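## Task

A foam block sits inside one of six drawers belonging to two short, narrow file cabinets with three drawers each. Move it onto the desk. When finished, all drawers in the room must be fully closed, both cabinets must remain roughly where they started, and the robot must not have fallen or be left tilted (that is a failure). Anything that stays in place only because the robot is holding it does not count.

## Robot and tools

Robot: a Hello Robot Stretch 4, a single-arm mobile manipulator. It has an omni-wheel base, a lift travelling up a mast, one arm that telescopes forward, a three-joint wrist (yaw, pitch, roll) and a two-finger gripper. It stands about 1.6 m tall and the base rim lies within 0.23 m of the base origin. Cameras: head_camera, head_left_camera, head_right_camera, wrist_camera. Loose objects may occasionally get nudged by something outside the robot.

Frames: the base frame sits on the floor under the base centre, x forward, y left, z up. hand_pose is reported in it (a point between the open fingertips; with all wrist joints at 0 its axes match the base frame's), and the printed value may be somewhat off. The odometry frame is the base frame as it was when the scene began. base_odometry integrates wheel rotation only, so slipping appears as motion; heading is positive leftward, in -3.142 to 3.142.

execute_actions(actions, cameras): actions holds exactly one action object, or is empty to just fetch state and images. An action may contain "base", "joints", or both, optionally with "pace" and "contact_limits"; alternatively it contains only {"end_of_arm": "enable_torque"}, which re-powers wrist or gripper motors that shut themselves off. All motions in one action begin together.
- base: one command only, each an offset from where the base last measured itself, not a pose. translate_m: straight travel in metres, forward positive, -2 to 2. strafe_m: sideways travel in metres, left positive, -2 to 2. rotate_rad: in-place turn in radians, counter-clockwise (left) positive, -3.2 to 3.2.
- joints: a single object keyed by joint name, each value an absolute target. lift_m 0 to 1.2 m; arm_m 0 to 0.55 m (extension forward); wrist_yaw_rad -1.134 to 4.276 (0 points ahead, positive to the left, 3.14 is stowed backward, above 3.4 the arm may obstruct); wrist_pitch_rad -1.117 to 4.259 (0 level, 1.57 pointing down); wrist_roll_rad -1.117 to 4.259 (0 puts fingers level; positive turns clockwise when viewed from behind); gripper_m -0.038 to 0.141 m, the fingertip gap (negative means fingers squeeze each other). Targets past a limit are clamped and flagged; other bad values or unknown keys reject the whole call.
- pace: "slow", "default", "fast", "max"; base tops out at 0.1/0.3/0.4/0.6 m/s and 1/2/3/4 rad/s, further reduced when the lift is above 0.2 m.
- contact_limits: only {"arm_m": value} from 0 (gentlest) to 0.75 (firmest), default 0.5; the arm halts on contact beyond it.
- cameras: list of camera names, "all", null or omitted for all, [] for none.
Any joint or base left out of an action may keep pushing to its earlier target. No action may run past 15 s.

wait(seconds): 0 to 10 s, commands nothing, returns state and images. zoom_image(camera, region): enlarges [x0, y0, x1, y1] pixels (max 504 by 504) of that camera's latest full image. finished_scene(scene): ends scene 1 or 2 irreversibly and reveals the next task; the goal must already hold and stay held. Replying without any tool call ends all remaining scenes.

Result fields: base_status and joint_status give how each motion ended: "done" (for the base, wheels turned the commanded amount even if slipping), "off_target" (stopped short, may still push), "contact_stop_at_<key>" (hit something; the part may go slack), "limit_stop_at_<name>" (a built-in limit, e.g. own_body or tilt), "time_out", "torque_fault" (wrist/gripper motor went limp; send enable_torque). After a stop, later movement calls in the same reply are skipped. on_its_own lists uncommanded events; its "held at" is a held target, not a position. lidar_m: 12 horizontal ranges in 30-degree sectors, first straight ahead then counter-clockwise (4th left, 7th behind, 10th right); "-" means nothing seen or closer than 0.25 m; it misses clear objects and thin legs. wrist_depth_mm: 7x7 grid of median depths 100 to 2000 mm from top-left, "-" if invalid. turned_by_wheels vs turned_by_imu differing by more than ~0.1 rad signals a collision or slip. base_tilt in degrees (forward, right positive) has a fixed bias up to ~1.5. motor_effort gives percent of max with peak in brackets; wheel positives turn the base right; pitch effort shifts with a load.

Gripping: command a gap smaller than the object; tighter squeezes harder and pulls it in toward the wrist. Neither the gripper reading nor "done" proves a grasp; a firm grip shows as a clear gripper_m effort change at commanded values of 0 or above. If fingertips jam on a surface, lift up.

Cautions: to unfold at the start, send lift_m 0.4 with wrist_yaw_rad 0 together. Self-collision stops may occur with pitch below -0.2 combined with roll below -0.4 or above 4. Do not drive or turn carrying over 1 kg with arm_m above 0.2, especially fast. Strong steady pushes or pulls, a high gripper, or high contact limits can tip the robot; tilt over 6 degrees makes lift, arm and wheels go slack. Avoid drops, slams, hard hits and forceful pushes against drawers or cabinets, and keep objects from falling. Pressing the gripper into things can cause torque faults. Less robot motion time is better; thinking time is not counted but the robot keeps its last command meanwhile.

Each tool is called after ">>>" as name(argument=value, ...), one argument or row to a line, values as JSON.

## Session

>>> execute_actions(
  actions=[],
)

Scene clock: 0.00 s.
base_odometry: x=+0.000 y=+0.000 heading=+0.000 (m, m, rad; odometry frame)
turned_by_wheels: +0.000 (rad since the last result)
turned_by_imu: +0.000 (rad since the last result)
base_tilt: forward=+0.0 right=+0.5 (deg)
lidar_m: 1.98 1.44 1.49 2.04 1.97 2.05 1.87 1.57 1.28 1.98 1.92 2.35
base_status: not commanded
joint_positions: lift_m=+0.214 arm_m=-0.002 wrist_yaw_rad=+3.059 wrist_pitch_rad=-0.007 wrist_roll_rad=-0.014 gripper_m=+0.057
joint_status: not commanded
motor_effort: lift_m=+19 arm_m=-1 wrist_yaw_rad=-1 wrist_pitch_rad=-6 wrist_roll_rad=+0 gripper_m=-4 wheel_0=-1 wheel_1=-1 wheel_2=+0 (%)
hand_pose: x=-0.1117 y=+0.1108 z=+0.3942 quat_wxyz=(+0.041, +0.003, -0.007, +0.999) (m; base frame)
wrist_depth_mm: 138 152 - - - - 1708 / 113 142 - - - - 1708 / 118 143 - - - - 1756 / 139 200 - - - - 1756 / 1618 1863 - - - - 1756 / 1336 1366 198 1464 204 1464 1464 / 976 904 960 111 960 991 1008
pictures: head_camera, head_left_camera, head_right_camera, wrist_camera
Images, in order (width x height): head_camera 420x560, head_left_camera 420x672, head_right_camera 420x672, wrist_camera 616x392.

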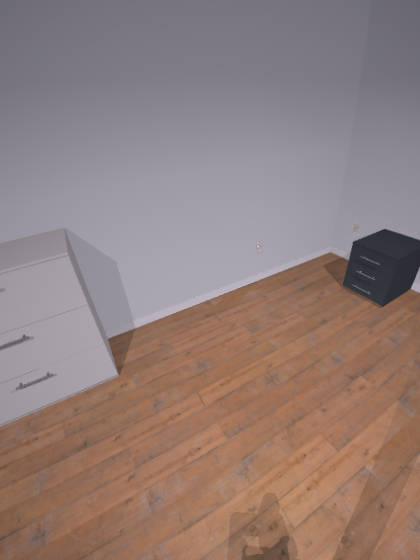

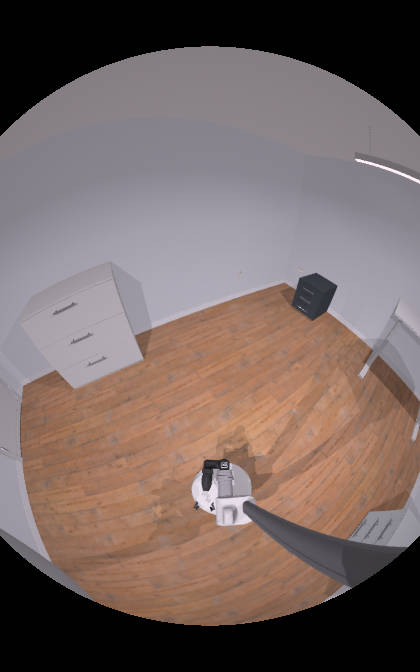

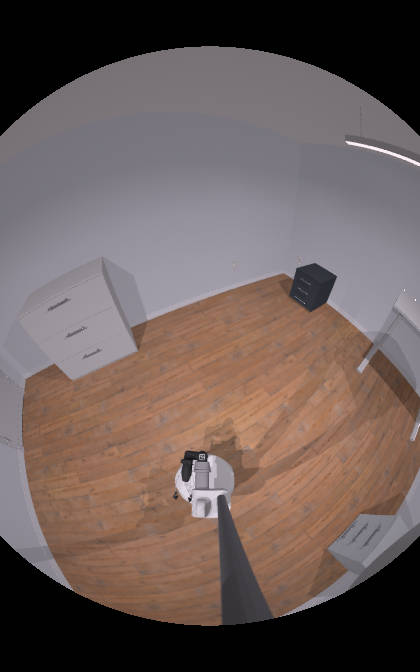

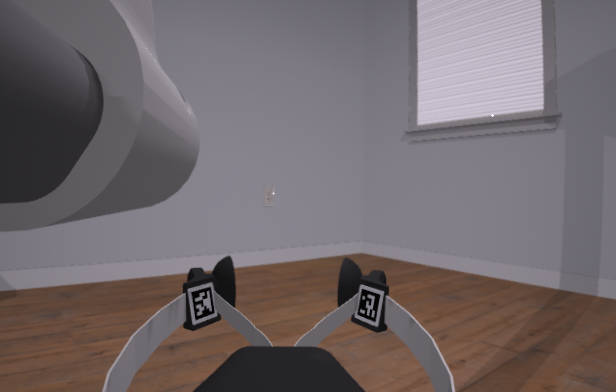

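>>> execute_actions(
  actions=[
    {"base":{"rotate_rad":-1.15},"joints":{"lift_m":0.4,"wrist_yaw_rad":0}},
  ],
)

Scene clock: 2.73 s.
base_odometry: x=+0.000 y=+0.000 heading=-1.149 (m, m, rad; odometry frame)
turned_by_wheels: -1.149 (rad since the last result)
turned_by_imu: -1.140 (rad since the last result)
base_tilt: forward=+0.0 right=+0.6 (deg)
lidar_m: 1.93 2.35 2.08 1.44 1.49 2.12 1.99 2.03 1.93 1.78 1.29 2.09
base_status: done
joint_positions: lift_m=+0.400 arm_m=-0.002 wrist_yaw_rad=+0.000 wrist_pitch_rad=-0.007 wrist_roll_rad=-0.014 gripper_m=+0.057
joint_status: all done
motor_effort: lift_m=+23(29) arm_m=+0(0) wrist_yaw_rad=-2(6) wrist_pitch_rad=-6(5) wrist_roll_rad=+1(0) gripper_m=-4(2) wheel_0=+4(9) wheel_1=+3(9) wheel_2=+3(8) (%)
hand_pose: x=+0.4571 y=-0.0873 z=+0.5801 quat_wxyz=(+1.000, -0.007, -0.004, +0.000) (m; base frame)
wrist_depth_mm: - - - - - - - / - - - - - - - / - - - - - - - / - - - - - - - / - - - - - - - / 1808 1921 197 - 204 - 1863 / 1336 1255 1336 111 1308 1366 1430
pictures: head_camera, head_left_camera, head_right_camera, wrist_camera
Images, in order (width x height): head_camera 420x560, head_left_camera 420x672, head_right_camera 420x672, wrist_camera 616x392.

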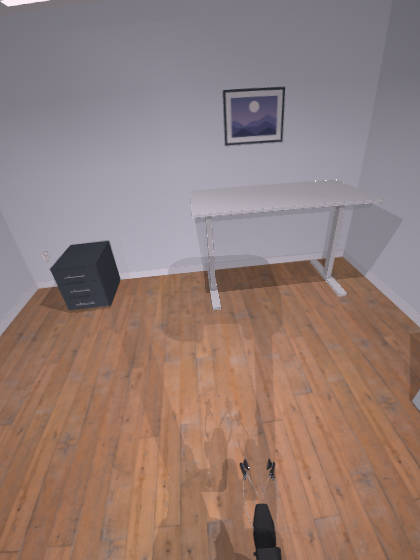

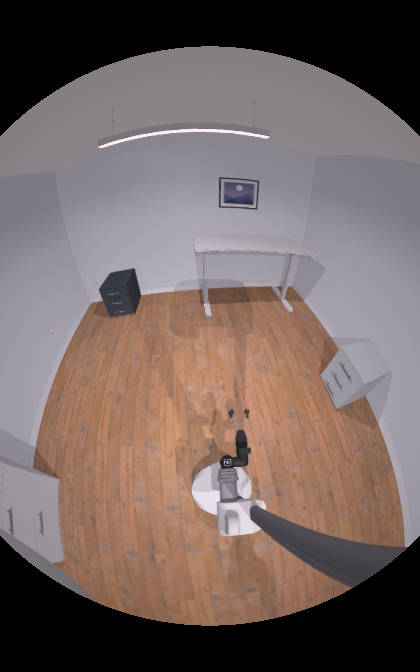

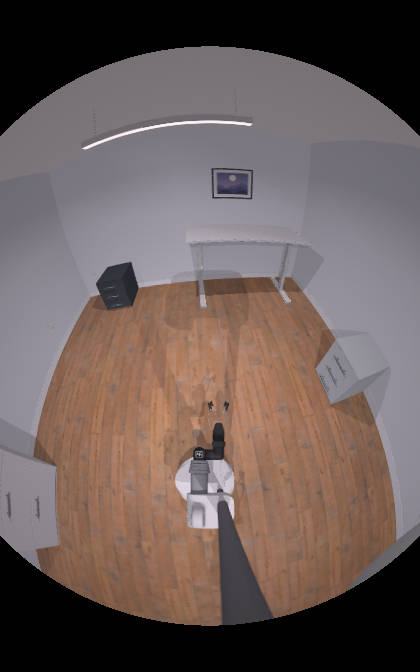

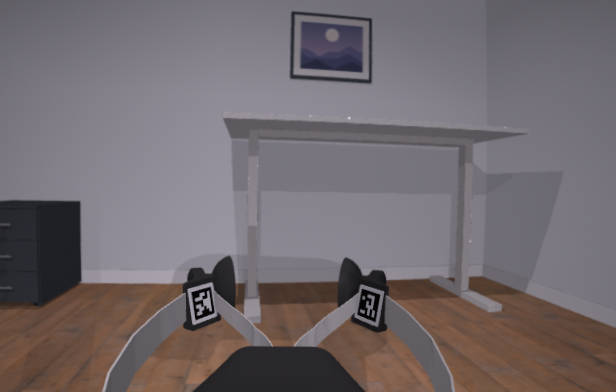

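>>> execute_actions(
  actions=[
    {"base":{"rotate_rad":-1.43}},
  ],
  cameras=[],
)

>>> execute_actions(
  actions=[
    {"base":{"strafe_m":0.7},"joints":{"wrist_roll_rad":1.57,"gripper_m":0.08,"lift_m":0.3}},
  ],
)

Scene clock: 5.30 s.
base_odometry: x=+0.000 y=+0.000 heading=-2.579 (m, m, rad; odometry frame)
turned_by_wheels: -1.429 (rad since the last result)
turned_by_imu: -1.417 (rad since the last result)
base_tilt: forward=+0.0 right=+0.5 (deg)
lidar_m: 1.41 1.29 2.02 1.92 2.36 1.99 1.44 1.50 2.08 1.98 2.06 1.84
base_status: done
joint_positions: lift_m=+0.400 arm_m=-0.002 wrist_yaw_rad=+0.000 wrist_pitch_rad=-0.007 wrist_roll_rad=-0.014 gripper_m=+0.057
joint_status: not commanded
motor_effort: lift_m=+21(23) arm_m=+0(0) wrist_yaw_rad=+0(1) wrist_pitch_rad=-5(6) wrist_roll_rad=+0(1) gripper_m=-3(3) wheel_0=+3(10) wheel_1=+3(9) wheel_2=+2(7) (%)
hand_pose: x=+0.4571 y=-0.0875 z=+0.5802 quat_wxyz=(+1.000, -0.007, -0.004, +0.000) (m; base frame)
wrist_depth_mm: 1499 1576 1576 1537 1576 1576 1537 / 1537 1537 1576 1576 1576 1576 1618 / 1576 1576 1576 1618 1576 1576 1576 / 1537 1537 1537 1576 1537 1576 1618 / 1008 1118 1576 1618 1576 1618 1618 / 1008 1042 198 1618 204 1618 1576 / 1008 1008 1366 111 1336 1366 1430
pictures: none
No camera images: the call's "cameras" was empty. Leave "cameras" out to get every camera's image.

Scene clock: 8.97 s.
base_odometry: x=+0.374 y=-0.592 heading=-2.579 (m, m, rad; odometry frame)
turned_by_wheels: +0.000 (rad since the last result)
turned_by_imu: -0.001 (rad since the last result)
base_tilt: forward=+0.0 right=+0.5 (deg)
lidar_m: 1.21 1.69 1.27 1.24 1.70 1.99 1.89 1.62 2.14 2.68 2.49 1.86
base_status: done
joint_positions: lift_m=+0.300 arm_m=-0.002 wrist_yaw_rad=+0.000 wrist_pitch_rad=-0.007 wrist_roll_rad=+1.570 gripper_m=+0.080
joint_status: all done
motor_effort: lift_m=+16(19) arm_m=-1(0) wrist_yaw_rad=+0(1) wrist_pitch_rad=-6(6) wrist_roll_rad=+0(4) gripper_m=-2(4) wheel_0=-2(11) wheel_1=+1(11) wheel_2=+1(2) (%)
hand_pose: x=+0.4571 y=-0.0874 z=+0.4806 quat_wxyz=(+0.707, +0.707, -0.003, +0.003) (m; base frame)
wrist_depth_mm: 1537 1537 1576 1618 1576 917 668 / 1537 1576 1537 1618 1576 917 668 / 1576 1576 1576 1042 1042 931 676 / 1576 1618 1618 1025 1042 931 668 / 1576 1576 1576 1042 1025 931 668 / 1618 1576 1618 1618 202 917 661 / 1576 1618 1618 111 1661 854 676
pictures: head_camera, head_left_camera, head_right_camera, wrist_camera
Images, in order (width x height): head_camera 420x560, head_left_camera 420x672, head_right_camera 420x672, wrist_camera 616x392.

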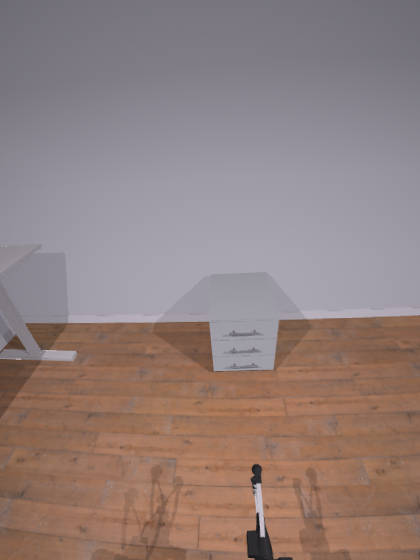

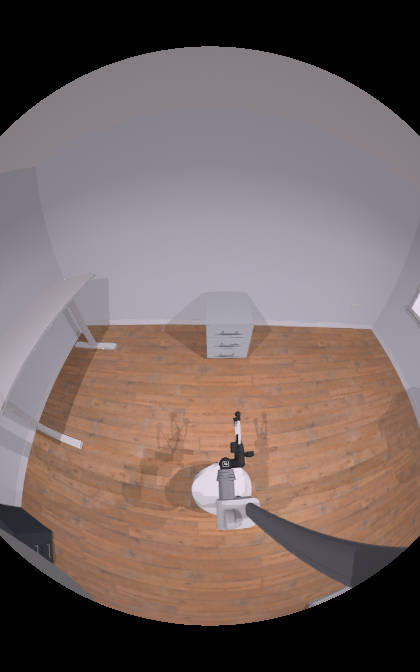

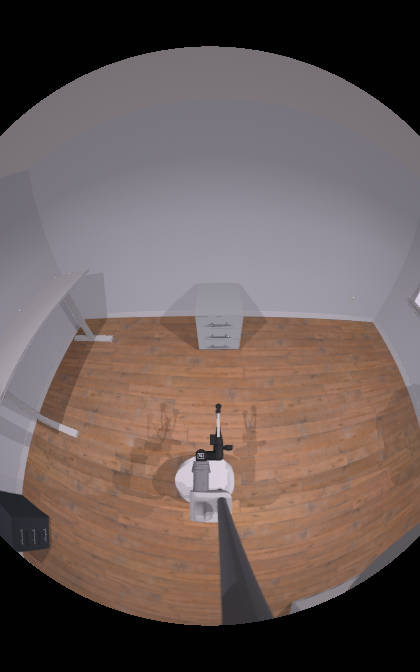

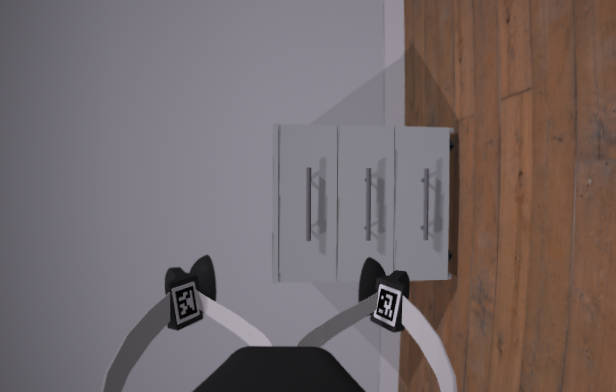

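>>> execute_actions(
  actions=[
    {"base":{"translate_m":0.5}},
  ],
  cameras=["head_camera","wrist_camera"],
)

Scene clock: 12.73 s.
base_odometry: x=-0.049 y=-0.859 heading=-2.578 (m, m, rad; odometry frame)
turned_by_wheels: +0.000 (rad since the last result)
turned_by_imu: -0.004 (rad since the last result)
base_tilt: forward=-0.1 right=+0.5 (deg)
lidar_m: 0.70 1.38 1.25 1.21 1.29 2.10 2.41 2.08 2.79 2.68 1.82 0.76
base_status: done
joint_positions: lift_m=+0.300 arm_m=-0.002 wrist_yaw_rad=+0.000 wrist_pitch_rad=-0.007 wrist_roll_rad=+1.570 gripper_m=+0.080
joint_status: not commanded
motor_effort: lift_m=+16(16) arm_m=+0(0) wrist_yaw_rad=-1(1) wrist_pitch_rad=-6(5) wrist_roll_rad=+1(0) gripper_m=-4(3) wheel_0=+3(6) wheel_1=+3(7) wheel_2=-1(11) (%)
hand_pose: x=+0.4571 y=-0.0874 z=+0.4806 quat_wxyz=(+0.707, +0.707, -0.003, +0.003) (m; base frame)
wrist_depth_mm: 1078 1078 1060 1078 1098 917 668 / 1060 1078 1078 530 535 539 549 / 1078 1098 1078 525 535 544 544 / 1098 1078 1098 530 539 544 544 / 1078 1098 1098 535 539 544 549 / 1078 1098 530 530 202 544 549 / 1098 1098 1118 111 539 549 640
pictures: head_camera, wrist_camera
Images, in order (width x height): head_camera 420x560, wrist_camera 616x392.

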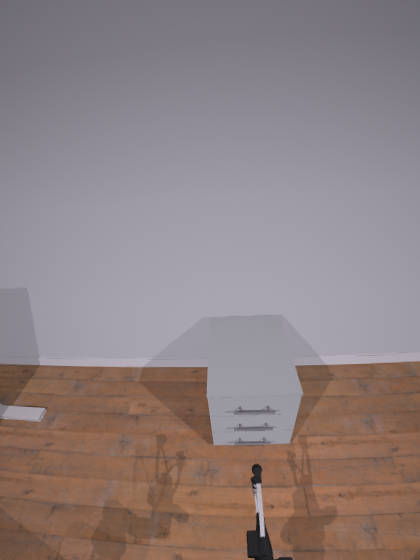

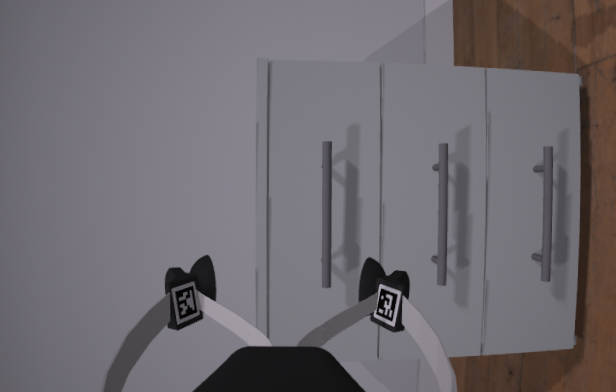

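>>> execute_actions(
  actions=[
    {"joints":{"lift_m":0.254,"arm_m":0.2}},
  ],
  cameras=["wrist_camera"],
)

Scene clock: 14.93 s.
base_odometry: x=-0.049 y=-0.859 heading=-2.578 (m, m, rad; odometry frame)
turned_by_wheels: +0.000 (rad since the last result)
turned_by_imu: -0.001 (rad since the last result)
base_tilt: forward=+0.0 right=+0.5 (deg)
lidar_m: 0.71 1.40 1.23 1.20 1.29 2.12 2.39 2.09 2.79 2.66 1.82 0.73
base_status: not commanded
joint_positions: lift_m=+0.254 arm_m=+0.199 wrist_yaw_rad=+0.000 wrist_pitch_rad=-0.008 wrist_roll_rad=+1.570 gripper_m=+0.080
joint_status: all done
motor_effort: lift_m=+15(12) arm_m=+5(5) wrist_yaw_rad=-1(1) wrist_pitch_rad=-5(6) wrist_roll_rad=+1(2) gripper_m=-3(3) wheel_0=+3(3) wheel_1=+3(3) wheel_2=+0(0) (%)
hand_pose: x=+0.6584 y=-0.0874 z=+0.4347 quat_wxyz=(+0.707, +0.707, -0.003, +0.003) (m; base frame)
wrist_depth_mm: 866 866 324 329 332 336 338 / 878 878 324 329 330 334 340 / 866 891 325 329 332 336 340 / 891 891 325 330 332 336 340 / 891 891 329 330 334 340 342 / 891 904 327 329 202 338 342 / 891 904 329 111 334 340 343
pictures: wrist_camera
Images, in order (width x height): wrist_camera 616x392.

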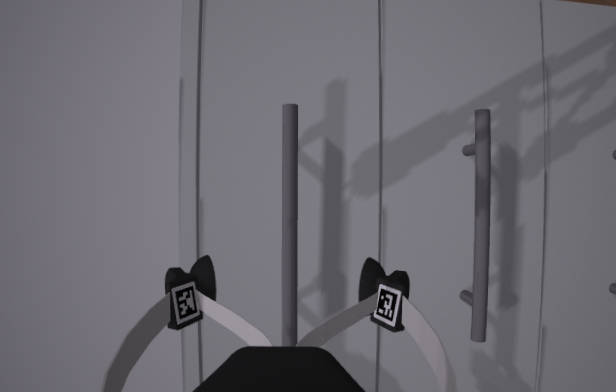

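>>> execute_actions(
  actions=[
    {"joints":{"arm_m":0.285},"contact_limits":{"arm_m":0.15}},
  ],
  cameras=["wrist_camera"],
)

>>> execute_actions(
  actions=[
    {"joints":{"gripper_m":-0.02}},
  ],
  cameras=["wrist_camera"],
)

>>> execute_actions(
  actions=[
    {"base":{"translate_m":-0.25},"pace":"slow"},
  ],
  cameras=["head_camera","wrist_camera"],
)

Scene clock: 16.50 s.
base_odometry: x=-0.049 y=-0.859 heading=-2.578 (m, m, rad; odometry frame)
turned_by_wheels: +0.000 (rad since the last result)
turned_by_imu: -0.001 (rad since the last result)
base_tilt: forward=+0.0 right=+0.5 (deg)
lidar_m: 0.72 1.39 1.22 1.20 1.29 2.12 2.39 2.11 2.80 2.65 1.83 0.75
base_status: not commanded
joint_positions: lift_m=+0.254 arm_m=+0.283 wrist_yaw_rad=-0.003 wrist_pitch_rad=-0.009 wrist_roll_rad=+1.570 gripper_m=+0.080
joint_status: all done
motor_effort: lift_m=+15(15) arm_m=+8(12) wrist_yaw_rad=+7(13) wrist_pitch_rad=-2(5) wrist_roll_rad=+1(0) gripper_m=-3(1) wheel_0=+3(3) wheel_1=+3(3) wheel_2=-3(3) (%)
contact_limits: arm_m 0.15
hand_pose: x=+0.7426 y=-0.0882 z=+0.4350 quat_wxyz=(+0.707, +0.707, -0.004, +0.002) (m; base frame)
wrist_depth_mm: 788 788 245 247 249 252 254 / 788 798 245 248 250 252 254 / 788 798 246 248 251 253 255 / 798 798 245 249 251 253 255 / 809 798 247 249 251 255 228 / 820 798 246 249 219 255 225 / 809 247 247 111 253 256 225
pictures: wrist_camera
Images, in order (width x height): wrist_camera 616x392.

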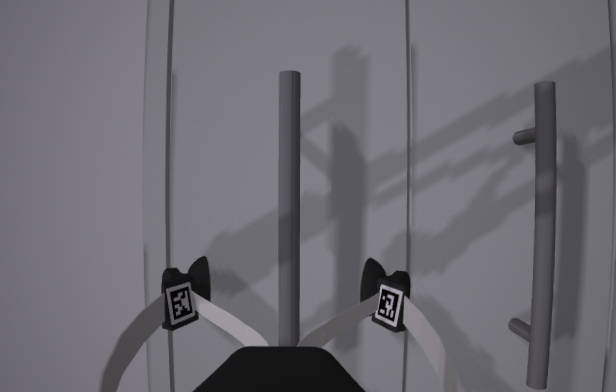

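Scene clock: 18.23 s.
base_odometry: x=-0.049 y=-0.859 heading=-2.578 (m, m, rad; odometry frame)
turned_by_wheels: +0.000 (rad since the last result)
turned_by_imu: -0.001 (rad since the last result)
base_tilt: forward=+0.0 right=+0.5 (deg)
lidar_m: 0.71 1.39 1.25 1.19 1.28 2.16 2.37 2.09 2.81 2.67 1.82 0.73
base_status: not commanded
joint_positions: lift_m=+0.254 arm_m=+0.284 wrist_yaw_rad=+0.001 wrist_pitch_rad=-0.007 wrist_roll_rad=+1.570 gripper_m=-0.019
joint_status: all done
motor_effort: lift_m=+15(15) arm_m=+4(9) wrist_yaw_rad=-4(9) wrist_pitch_rad=-8(8) wrist_roll_rad=+0(0) gripper_m=-17(19) wheel_0=+3(3) wheel_1=+3(3) wheel_2=-2(3) (%)
hand_pose: x=+0.7438 y=-0.0871 z=+0.4345 quat_wxyz=(+0.707, +0.707, -0.002, +0.003) (m; base frame)
wrist_depth_mm: 788 788 237 240 243 250 253 / 788 798 238 241 244 252 254 / 788 798 239 242 244 252 254 / 809 798 241 243 245 252 254 / 798 809 240 243 247 253 255 / 809 809 188 205 246 254 224 / 798 243 241 111 247 254 224
pictures: wrist_camera
Images, in order (width x height): wrist_camera 616x392.

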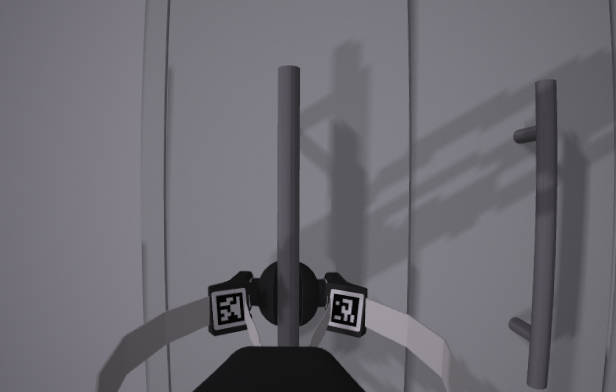

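Scene clock: 22.03 s.
base_odometry: x=+0.162 y=-0.725 heading=-2.578 (m, m, rad; odometry frame)
turned_by_wheels: +0.000 (rad since the last result)
turned_by_imu: +0.001 (rad since the last result)
base_tilt: forward=+0.0 right=+0.5 (deg)
lidar_m: 0.73 1.67 1.28 1.20 1.82 2.19 2.14 1.86 2.80 2.67 2.13 0.75
base_status: done
joint_positions: lift_m=+0.254 arm_m=+0.284 wrist_yaw_rad=+0.004 wrist_pitch_rad=-0.007 wrist_roll_rad=+1.570 gripper_m=-0.019
joint_status: not commanded
motor_effort: lift_m=+15(15) arm_m=+4(4) wrist_yaw_rad=-12(12) wrist_pitch_rad=-7(8) wrist_roll_rad=+1(0) gripper_m=-17(19) wheel_0=-1(8) wheel_1=-3(8) wheel_2=+7(10) (%)
hand_pose: x=+0.7441 y=-0.0863 z=+0.4345 quat_wxyz=(+0.707, +0.707, -0.001, +0.004) (m; base frame)
wrist_depth_mm: 1025 1042 236 239 241 820 603 / 1042 1042 236 240 242 508 512 / 1025 1042 237 241 243 508 512 / 1042 1060 238 241 244 508 512 / 1060 1060 240 242 245 512 517 / 1060 1060 187 204 246 517 521 / 1060 1060 241 111 246 517 544
pictures: head_camera, wrist_camera
Images, in order (width x height): head_camera 420x560, wrist_camera 616x392.

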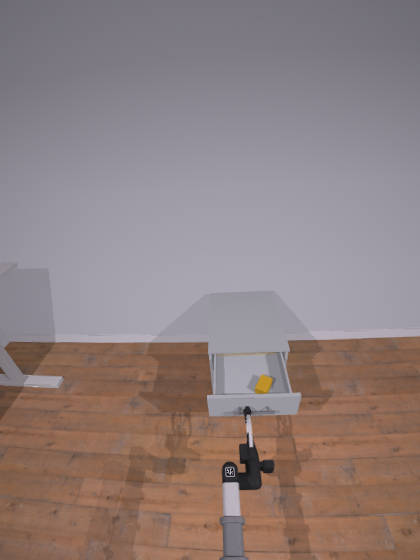

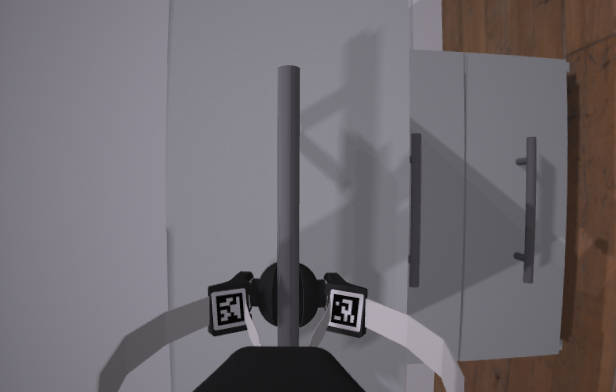

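Lucky. Release, back off, go overhead.

>>> execute_actions(
  actions=[
    {"joints":{"gripper_m":0.07}},
  ],
  cameras=[],
)

>>> execute_actions(
  actions=[
    {"joints":{"arm_m":0.2}},
  ],
  cameras=[],
)

>>> execute_actions(
  actions=[
    {"joints":{"lift_m":0.72,"wrist_pitch_rad":1.57,"wrist_roll_rad":0,"gripper_m":0.1}},
  ],
  cameras=[],
)

>>> execute_actions(
  actions=[
    {"base":{"translate_m":0.2},"joints":{"arm_m":0.4}},
  ],
  cameras=["head_camera","wrist_camera"],
)

Scene clock: 24.00 s.
base_odometry: x=+0.162 y=-0.725 heading=-2.578 (m, m, rad; odometry frame)
turned_by_wheels: +0.000 (rad since the last result)
turned_by_imu: -0.001 (rad since the last result)
base_tilt: forward=+0.0 right=+0.5 (deg)
lidar_m: 0.74 1.65 1.22 1.20 1.83 2.19 2.13 1.85 2.80 2.69 2.14 0.75
base_status: not commanded
joint_positions: lift_m=+0.254 arm_m=+0.284 wrist_yaw_rad=+0.000 wrist_pitch_rad=-0.007 wrist_roll_rad=+1.570 gripper_m=+0.070
joint_status: all done
motor_effort: lift_m=+15(15) arm_m=+4(4) wrist_yaw_rad=-1(12) wrist_pitch_rad=-7(7) wrist_roll_rad=-1(0) gripper_m=-1(14) wheel_0=-1(1) wheel_1=-3(3) wheel_2=+5(7) (%)
hand_pose: x=+0.7437 y=-0.0874 z=+0.4345 quat_wxyz=(+0.707, +0.707, -0.002, +0.002) (m; base frame)
wrist_depth_mm: 1025 1042 245 248 251 820 603 / 1042 1060 246 248 251 508 517 / 1042 1042 247 249 252 508 512 / 1042 1060 247 250 253 508 512 / 1060 1060 247 250 253 512 517 / 1060 1060 215 251 203 517 517 / 1060 1060 249 111 254 517 544
pictures: none
No camera images: the call's "cameras" was empty. Leave "cameras" out to get every camera's image.

Scene clock: 25.20 s.
base_odometry: x=+0.162 y=-0.725 heading=-2.578 (m, m, rad; odometry frame)
turned_by_wheels: +0.000 (rad since the last result)
turned_by_imu: +0.000 (rad since the last result)
base_tilt: forward=+0.0 right=+0.5 (deg)
lidar_m: 0.68 1.60 1.25 1.21 1.87 2.20 2.12 1.87 2.76 2.67 2.16 0.72
base_status: not commanded
joint_positions: lift_m=+0.254 arm_m=+0.201 wrist_yaw_rad=+0.000 wrist_pitch_rad=-0.007 wrist_roll_rad=+1.570 gripper_m=+0.070
joint_status: all done
motor_effort: lift_m=+15(15) arm_m=-5(7) wrist_yaw_rad=+0(1) wrist_pitch_rad=-6(7) wrist_roll_rad=+0(1) gripper_m=-3(3) wheel_0=-1(1) wheel_1=-3(3) wheel_2=+5(4) (%)
hand_pose: x=+0.6603 y=-0.0874 z=+0.4346 quat_wxyz=(+0.707, +0.707, -0.003, +0.003) (m; base frame)
wrist_depth_mm: 1098 1118 329 330 1138 820 603 / 1098 1118 329 332 585 591 597 / 1118 1138 329 332 585 597 603 / 1098 1138 330 334 591 591 603 / 1098 1160 332 334 585 597 603 / 1138 1160 216 332 203 603 603 / 1138 1160 334 111 466 778 603
pictures: none
No camera images: the call's "cameras" was empty. Leave "cameras" out to get every camera's image.

Scene clock: 28.03 s.
base_odometry: x=+0.162 y=-0.725 heading=-2.578 (m, m, rad; odometry frame)
turned_by_wheels: +0.000 (rad since the last result)
turned_by_imu: -0.001 (rad since the last result)
base_tilt: forward=+0.0 right=+0.5 (deg)
lidar_m: 0.68 1.66 1.27 1.18 1.86 2.24 2.15 1.86 2.80 2.69 2.13 0.74
base_status: not commanded
joint_positions: lift_m=+0.720 arm_m=+0.201 wrist_yaw_rad=+0.000 wrist_pitch_rad=+1.570 wrist_roll_rad=+0.000 gripper_m=+0.100
joint_status: all done
motor_effort: lift_m=+23(27) arm_m=-5(5) wrist_yaw_rad=+0(0) wrist_pitch_rad=+2(3) wrist_roll_rad=-2(6) gripper_m=-2(2) wheel_0=-1(2) wheel_1=-3(3) wheel_2=+4(5) (%)
hand_pose: x=+0.3721 y=-0.0874 z=+0.6094 quat_wxyz=(+0.708, +0.000, +0.707, +0.000) (m; base frame)
wrist_depth_mm: 798 809 820 831 831 831 842 / 809 809 820 831 831 842 842 / 820 831 831 831 842 854 854 / 820 831 831 831 842 854 866 / 820 831 831 842 842 854 866 / 820 831 654 809 204 866 866 / 831 661 621 111 854 866 878
pictures: none
No camera images: the call's "cameras" was empty. Leave "cameras" out to get every camera's image.

Scene clock: 30.10 s.
base_odometry: x=-0.007 y=-0.832 heading=-2.578 (m, m, rad; odometry frame)
turned_by_wheels: +0.000 (rad since the last result)
turned_by_imu: -0.001 (rad since the last result)
base_tilt: forward=+0.0 right=+0.5 (deg)
lidar_m: 0.52 1.42 1.25 1.20 1.28 2.12 2.34 2.05 2.80 2.70 1.87 0.54
base_status: done
joint_positions: lift_m=+0.720 arm_m=+0.399 wrist_yaw_rad=+0.000 wrist_pitch_rad=+1.570 wrist_roll_rad=+0.000 gripper_m=+0.100
joint_status: all done
motor_effort: lift_m=+23(23) arm_m=+5(5) wrist_yaw_rad=-2(0) wrist_pitch_rad=+2(3) wrist_roll_rad=+0(1) gripper_m=-2(3) wheel_0=+4(8) wheel_1=+4(8) wheel_2=-1(9) (%)
hand_pose: x=+0.5702 y=-0.0874 z=+0.6094 quat_wxyz=(+0.707, +0.000, +0.707, +0.000) (m; base frame)
wrist_depth_mm: 809 809 452 455 462 466 842 / 809 809 455 462 462 466 854 / 820 820 455 462 421 466 866 / 809 820 459 462 469 469 854 / 820 379 389 397 340 399 866 / 831 831 842 842 204 866 866 / 820 842 842 111 854 866 878
pictures: head_camera, wrist_camera
Images, in order (width x height): head_camera 420x560, wrist_camera 616x392.

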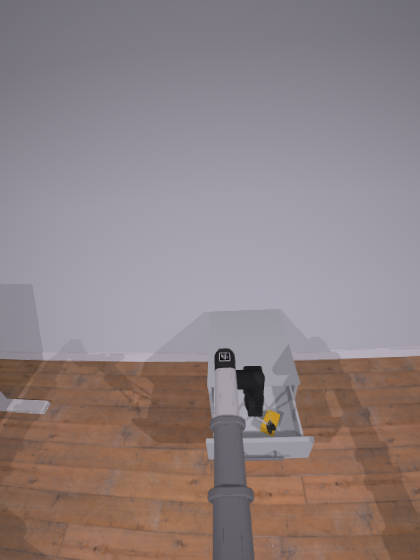

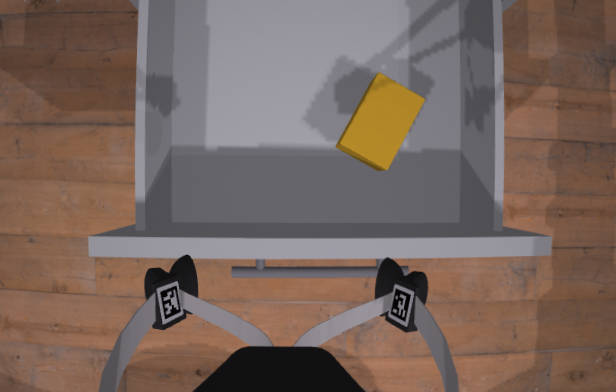

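>>> execute_actions(
  actions=[
    {"base":{"strafe_m":-0.098},"joints":{"arm_m":0.53,"wrist_roll_rad":0.49}},
  ],
  cameras=["wrist_camera"],
)

>>> execute_actions(
  actions=[
    {"joints":{"lift_m":0.58}},
  ],
  cameras=["wrist_camera"],
)

Scene clock: 32.07 s.
base_odometry: x=-0.059 y=-0.749 heading=-2.578 (m, m, rad; odometry frame)
turned_by_wheels: +0.000 (rad since the last result)
turned_by_imu: -0.001 (rad since the last result)
base_tilt: forward=+0.0 right=+0.5 (deg)
lidar_m: 0.48 0.55 1.36 1.30 2.05 2.29 2.33 2.00 2.66 2.58 1.86 0.55
base_status: done
joint_positions: lift_m=+0.720 arm_m=+0.529 wrist_yaw_rad=+0.000 wrist_pitch_rad=+1.570 wrist_roll_rad=+0.490 gripper_m=+0.100
joint_status: all done
motor_effort: lift_m=+23(23) arm_m=+5(7) wrist_yaw_rad=-1(0) wrist_pitch_rad=+2(2) wrist_roll_rad=+1(5) gripper_m=-2(2) wheel_0=+0(11) wheel_1=-1(9) wheel_2=+0(1) (%)
hand_pose: x=+0.7002 y=-0.0874 z=+0.6094 quat_wxyz=(+0.686, +0.171, +0.686, -0.171) (m; base frame)
wrist_depth_mm: 303 304 309 309 831 842 842 / 304 307 309 314 831 842 854 / 304 307 319 462 842 854 866 / 307 455 459 462 466 854 866 / 404 459 462 421 469 854 866 / 407 430 466 466 203 866 878 / 831 424 466 111 347 866 878
pictures: wrist_camera
Images, in order (width x height): wrist_camera 616x392.

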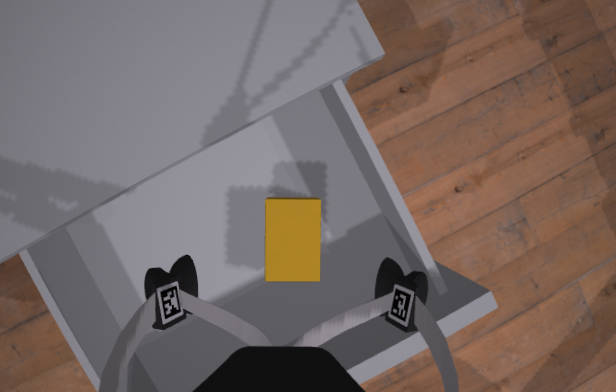

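Scene clock: 33.70 s.
base_odometry: x=-0.059 y=-0.749 heading=-2.578 (m, m, rad; odometry frame)
turned_by_wheels: +0.000 (rad since the last result)
turned_by_imu: -0.001 (rad since the last result)
base_tilt: forward=+0.0 right=+0.5 (deg)
lidar_m: 0.51 0.57 1.35 1.29 2.07 2.28 2.34 2.00 2.69 2.58 1.89 0.56
base_status: not commanded
joint_positions: lift_m=+0.580 arm_m=+0.529 wrist_yaw_rad=+0.000 wrist_pitch_rad=+1.570 wrist_roll_rad=+0.490 gripper_m=+0.100
joint_status: all done
motor_effort: lift_m=+16(17) arm_m=+5(5) wrist_yaw_rad=-1(1) wrist_pitch_rad=+2(2) wrist_roll_rad=+0(2) gripper_m=+0(2) wheel_0=+0(1) wheel_1=-1(1) wheel_2=+0(0) (%)
hand_pose: x=+0.7002 y=-0.0874 z=+0.4700 quat_wxyz=(+0.686, +0.171, +0.686, -0.171) (m; base frame)
wrist_depth_mm: 168 169 172 180 691 699 707 / 169 170 186 320 293 707 707 / 170 317 320 322 304 707 715 / 314 320 322 324 325 707 723 / 317 319 322 281 329 325 723 / 319 320 281 282 204 293 723 / 319 322 325 112 319 252 230
pictures: wrist_camera
Images, in order (width x height): wrist_camera 616x392.

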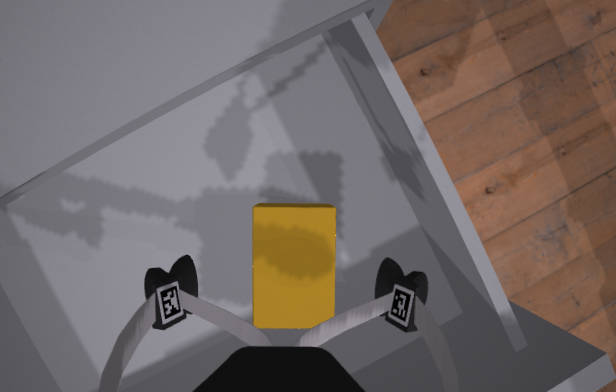

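>>> execute_actions(
  actions=[
    {"joints":{"lift_m":0.512}},
  ],
  cameras=[],
)

>>> execute_actions(
  actions=[
    {"joints":{"gripper_m":0.02}},
  ],
  cameras=["wrist_camera"],
)

>>> execute_actions(
  actions=[
    {"joints":{"lift_m":0.75}},
  ],
  cameras=["wrist_camera"],
)

Scene clock: 35.23 s.
base_odometry: x=-0.059 y=-0.749 heading=-2.578 (m, m, rad; odometry frame)
turned_by_wheels: +0.000 (rad since the last result)
turned_by_imu: +0.000 (rad since the last result)
base_tilt: forward=+0.0 right=+0.5 (deg)
lidar_m: 0.51 0.57 1.34 1.30 2.06 2.26 2.34 1.99 2.69 2.57 1.90 0.56
base_status: not commanded
joint_positions: lift_m=+0.512 arm_m=+0.529 wrist_yaw_rad=+0.000 wrist_pitch_rad=+1.570 wrist_roll_rad=+0.490 gripper_m=+0.100
joint_status: all done
motor_effort: lift_m=+15(11) arm_m=+6(6) wrist_yaw_rad=-2(1) wrist_pitch_rad=+1(1) wrist_roll_rad=+1(1) gripper_m=+0(0) wheel_0=+1(0) wheel_1=-1(1) wheel_2=+0(0) (%)
hand_pose: x=+0.7002 y=-0.0874 z=+0.4020 quat_wxyz=(+0.686, +0.171, +0.686, -0.171) (m; base frame)
wrist_depth_mm: 103 105 250 253 191 634 640 / 109 249 252 253 223 634 647 / 248 249 253 255 256 196 647 / 249 251 253 256 259 199 647 / 251 252 254 212 259 221 654 / 251 252 212 213 204 263 190 / 252 254 256 111 263 251 -
pictures: none
No camera images: the call's "cameras" was empty. Leave "cameras" out to get every camera's image.

Scene clock: 36.87 s.
base_odometry: x=-0.059 y=-0.749 heading=-2.578 (m, m, rad; odometry frame)
turned_by_wheels: +0.000 (rad since the last result)
turned_by_imu: -0.001 (rad since the last result)
base_tilt: forward=+0.0 right=+0.5 (deg)
lidar_m: 0.52 0.51 1.34 1.30 2.07 2.29 2.34 2.01 2.69 2.56 1.86 0.55
base_status: not commanded
joint_positions: lift_m=+0.512 arm_m=+0.529 wrist_yaw_rad=+0.000 wrist_pitch_rad=+1.570 wrist_roll_rad=+0.490 gripper_m=+0.020
joint_status: all done
motor_effort: lift_m=+15(15) arm_m=+5(6) wrist_yaw_rad=-1(1) wrist_pitch_rad=+2(1) wrist_roll_rad=+1(1) gripper_m=-18(22) wheel_0=+0(0) wheel_1=-1(1) wheel_2=+0(0) (%)
hand_pose: x=+0.7002 y=-0.0874 z=+0.4020 quat_wxyz=(+0.686, +0.171, +0.686, -0.171) (m; base frame)
wrist_depth_mm: 103 105 250 253 191 634 634 / 109 249 251 254 223 634 640 / 247 250 252 255 256 196 640 / 249 251 254 255 257 199 640 / 249 252 223 200 259 221 647 / 252 253 199 200 191 263 190 / 252 254 256 111 263 244 -
pictures: wrist_camera
Images, in order (width x height): wrist_camera 616x392.

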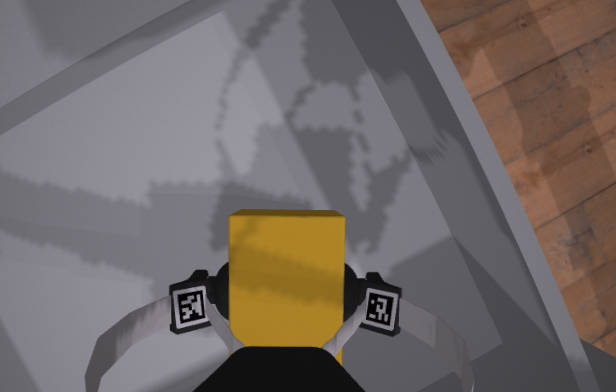

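Scene clock: 38.93 s.
base_odometry: x=-0.059 y=-0.749 heading=-2.578 (m, m, rad; odometry frame)
turned_by_wheels: +0.000 (rad since the last result)
turned_by_imu: -0.001 (rad since the last result)
base_tilt: forward=+0.0 right=+0.5 (deg)
lidar_m: 0.51 0.59 1.36 1.30 2.05 2.28 2.34 2.00 2.70 2.60 1.89 0.56
base_status: not commanded
joint_positions: lift_m=+0.750 arm_m=+0.529 wrist_yaw_rad=+0.000 wrist_pitch_rad=+1.570 wrist_roll_rad=+0.490 gripper_m=+0.020
joint_status: all done
motor_effort: lift_m=+23(22) arm_m=+6(6) wrist_yaw_rad=-1(1) wrist_pitch_rad=+1(2) wrist_roll_rad=+0(0) gripper_m=-20(21) wheel_0=+0(0) wheel_1=-1(1) wheel_2=+0(0) (%)
hand_pose: x=+0.7002 y=-0.0874 z=+0.6394 quat_wxyz=(+0.686, +0.171, +0.686, -0.171) (m; base frame)
wrist_depth_mm: 329 332 340 342 866 866 878 / 332 334 338 342 866 891 891 / 336 336 340 492 878 878 891 / 336 484 488 492 878 891 891 / 421 488 223 200 500 891 891 / 854 439 200 200 191 891 917 / 854 449 496 111 891 904 904
pictures: wrist_camera
Images, in order (width x height): wrist_camera 616x392.

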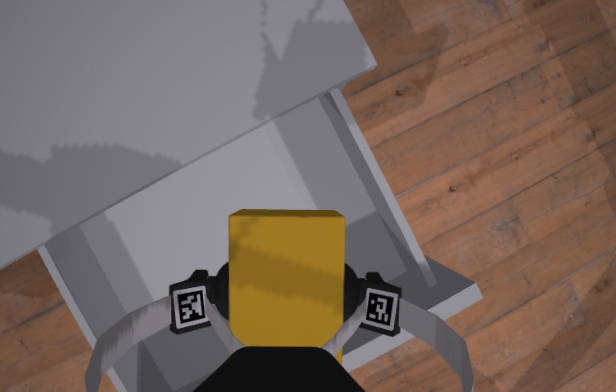

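>>> execute_actions(
  actions=[
    {"base":{"rotate_rad":1.57},"joints":{"lift_m":1.2,"arm_m":0.3,"wrist_roll_rad":0}},
  ],
  cameras=[],
)

>>> execute_actions(
  actions=[
    {"base":{"translate_m":0.65}},
  ],
)

Scene clock: 42.30 s.
base_odometry: x=-0.059 y=-0.749 heading=-1.008 (m, m, rad; odometry frame)
turned_by_wheels: +1.569 (rad since the last result)
turned_by_imu: +1.555 (rad since the last result)
base_tilt: forward=-0.1 right=+0.5 (deg)
lidar_m: 1.29 1.40 2.31 2.30 2.01 2.69 2.61 1.85 0.56 0.50 0.57 1.36
base_status: done
joint_positions: lift_m=+1.200 arm_m=+0.301 wrist_yaw_rad=+0.000 wrist_pitch_rad=+1.570 wrist_roll_rad=+0.000 gripper_m=+0.020
joint_status: all done
motor_effort: lift_m=+23(24) arm_m=-6(6) wrist_yaw_rad=-1(2) wrist_pitch_rad=+1(3) wrist_roll_rad=-1(7) gripper_m=-20(21) wheel_0=-3(13) wheel_1=-3(9) wheel_2=-2(9) (%)
hand_pose: x=+0.4721 y=-0.0874 z=+1.0894 quat_wxyz=(+0.707, +0.000, +0.707, +0.000) (m; base frame)
wrist_depth_mm: 1255 1281 1308 1281 1308 1308 1336 / 1255 1281 1281 1308 1308 1308 1336 / 1281 1281 1281 1308 1308 1336 1336 / 1255 1281 1308 1308 1308 1336 1336 / 1308 1308 223 200 1336 1308 1336 / 1308 1281 200 201 191 1336 1098 / 1281 1336 1098 111 1336 878 991
pictures: none
No camera images: the call's "cameras" was empty. Leave "cameras" out to get every camera's image.

Scene clock: 45.97 s.
base_odometry: x=+0.288 y=-1.299 heading=-1.008 (m, m, rad; odometry frame)
turned_by_wheels: +0.000 (rad since the last result)
turned_by_imu: -0.005 (rad since the last result)
base_tilt: forward=+0.0 right=+0.5 (deg)
lidar_m: 0.64 0.69 1.61 2.32 2.29 2.78 3.29 0.79 0.70 1.37 0.88 0.67
base_status: done
joint_positions: lift_m=+1.200 arm_m=+0.301 wrist_yaw_rad=+0.000 wrist_pitch_rad=+1.570 wrist_roll_rad=+0.000 gripper_m=+0.020
joint_status: not commanded
motor_effort: lift_m=+22(23) arm_m=-5(5) wrist_yaw_rad=-1(1) wrist_pitch_rad=+2(1) wrist_roll_rad=-1(0) gripper_m=-20(21) wheel_0=+2(4) wheel_1=+1(7) wheel_2=-1(10) (%)
hand_pose: x=+0.4720 y=-0.0874 z=+1.0895 quat_wxyz=(+0.707, +0.000, +0.707, +0.000) (m; base frame)
wrist_depth_mm: 1255 820 809 373 366 366 368 / 1281 1281 1281 1336 1308 1336 1308 / 1281 1308 1281 1308 1308 1336 1336 / 1308 1308 1308 1281 1336 1336 1336 / 1336 1308 223 200 1336 1366 1366 / 1308 1308 199 200 191 1366 1366 / 1308 1336 1098 111 1366 1366 1397
pictures: head_camera, head_left_camera, head_right_camera, wrist_camera
Images, in order (width x height): head_camera 420x560, head_left_camera 420x672, head_right_camera 420x672, wrist_camera 616x392.

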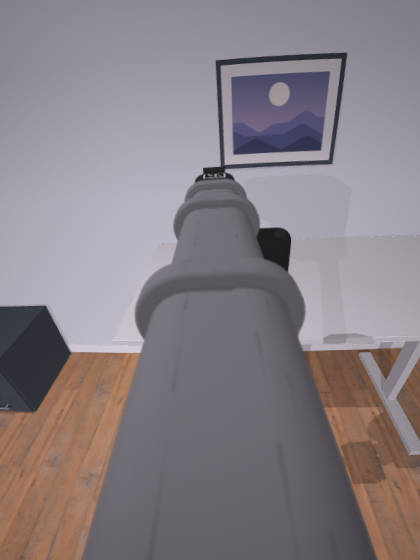

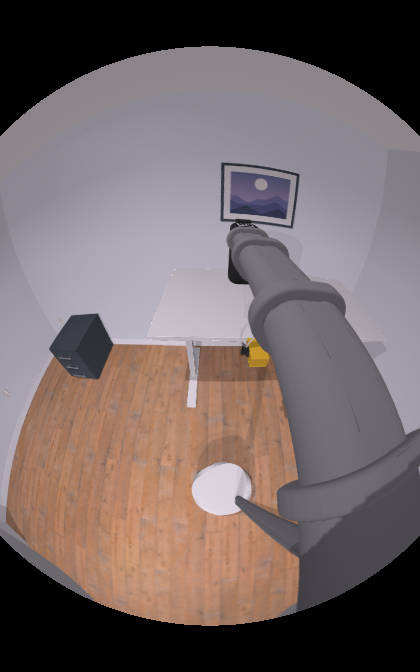

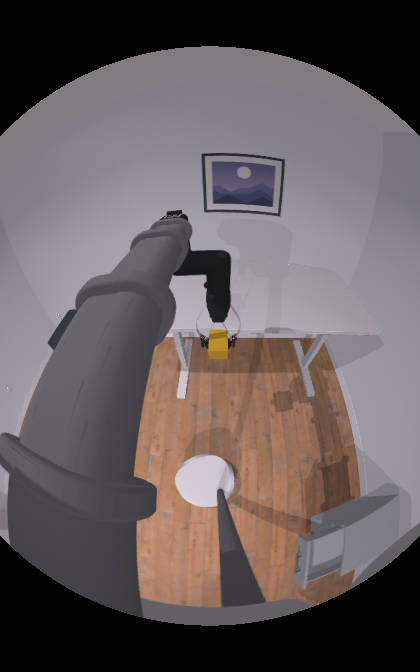

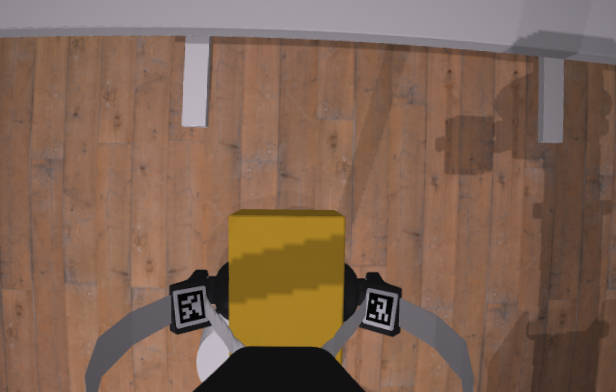

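>>> execute_actions(
  actions=[
    {"base":{"translate_m":0.1},"joints":{"arm_m":0.54}},
  ],
  cameras=[],
)

>>> execute_actions(
  actions=[
    {"joints":{"lift_m":1.11}},
  ],
  cameras=["wrist_camera"],
)

Scene clock: 48.03 s.
base_odometry: x=+0.341 y=-1.384 heading=-1.008 (m, m, rad; odometry frame)
turned_by_wheels: +0.000 (rad since the last result)
turned_by_imu: -0.001 (rad since the last result)
base_tilt: forward=+0.0 right=+0.5 (deg)
lidar_m: 0.55 0.57 1.52 2.33 2.36 2.69 3.42 0.79 0.78 1.36 0.78 0.56
base_status: done
joint_positions: lift_m=+1.200 arm_m=+0.539 wrist_yaw_rad=+0.000 wrist_pitch_rad=+1.570 wrist_roll_rad=+0.000 gripper_m=+0.020
joint_status: all done
motor_effort: lift_m=+22(22) arm_m=+5(6) wrist_yaw_rad=-2(2) wrist_pitch_rad=+2(2) wrist_roll_rad=-1(1) gripper_m=-22(23) wheel_0=+3(4) wheel_1=+2(7) wheel_2=+1(11) (%)
hand_pose: x=+0.7102 y=-0.0874 z=+1.0895 quat_wxyz=(+0.707, +0.000, +0.707, +0.000) (m; base frame)
wrist_depth_mm: 351 355 357 362 364 368 368 / 353 355 359 362 366 368 373 / 355 359 359 364 366 368 373 / 355 362 362 364 370 370 375 / 359 362 223 200 370 375 375 / 362 362 199 201 191 375 377 / 364 364 368 111 373 377 382
pictures: none
No camera images: the call's "cameras" was empty. Leave "cameras" out to get every camera's image.

Scene clock: 49.40 s.
base_odometry: x=+0.341 y=-1.384 heading=-1.008 (m, m, rad; odometry frame)
turned_by_wheels: +0.000 (rad since the last result)
turned_by_imu: +0.000 (rad since the last result)
base_tilt: forward=+0.0 right=+0.5 (deg)
lidar_m: 0.55 0.60 1.52 2.33 2.34 2.74 3.39 0.79 0.84 1.37 0.78 0.59
base_status: not commanded
joint_positions: lift_m=+1.110 arm_m=+0.539 wrist_yaw_rad=+0.000 wrist_pitch_rad=+1.570 wrist_roll_rad=+0.000 gripper_m=+0.020
joint_status: all done
motor_effort: lift_m=+16(20) arm_m=+5(5) wrist_yaw_rad=-2(1) wrist_pitch_rad=+2(2) wrist_roll_rad=+1(1) gripper_m=-20(20) wheel_0=+3(3) wheel_1=+2(2) wheel_2=+1(1) (%)
hand_pose: x=+0.7102 y=-0.0874 z=+1.0000 quat_wxyz=(+0.707, +0.000, +0.707, +0.000) (m; base frame)
wrist_depth_mm: 266 267 271 272 274 277 278 / 266 270 271 273 277 278 281 / 268 271 272 274 276 279 281 / 268 271 273 277 278 281 282 / 271 273 223 200 279 282 285 / 272 273 199 201 191 285 285 / 273 274 277 111 283 285 289
pictures: wrist_camera
Images, in order (width x height): wrist_camera 616x392.

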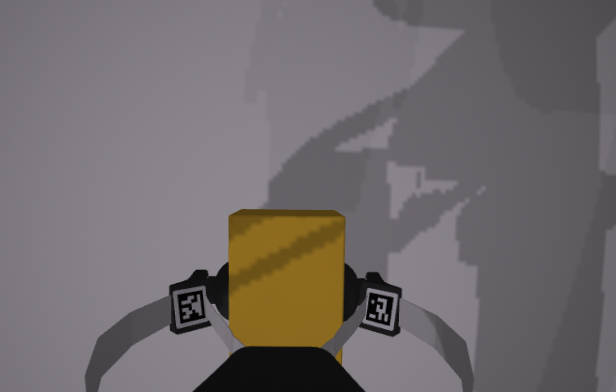

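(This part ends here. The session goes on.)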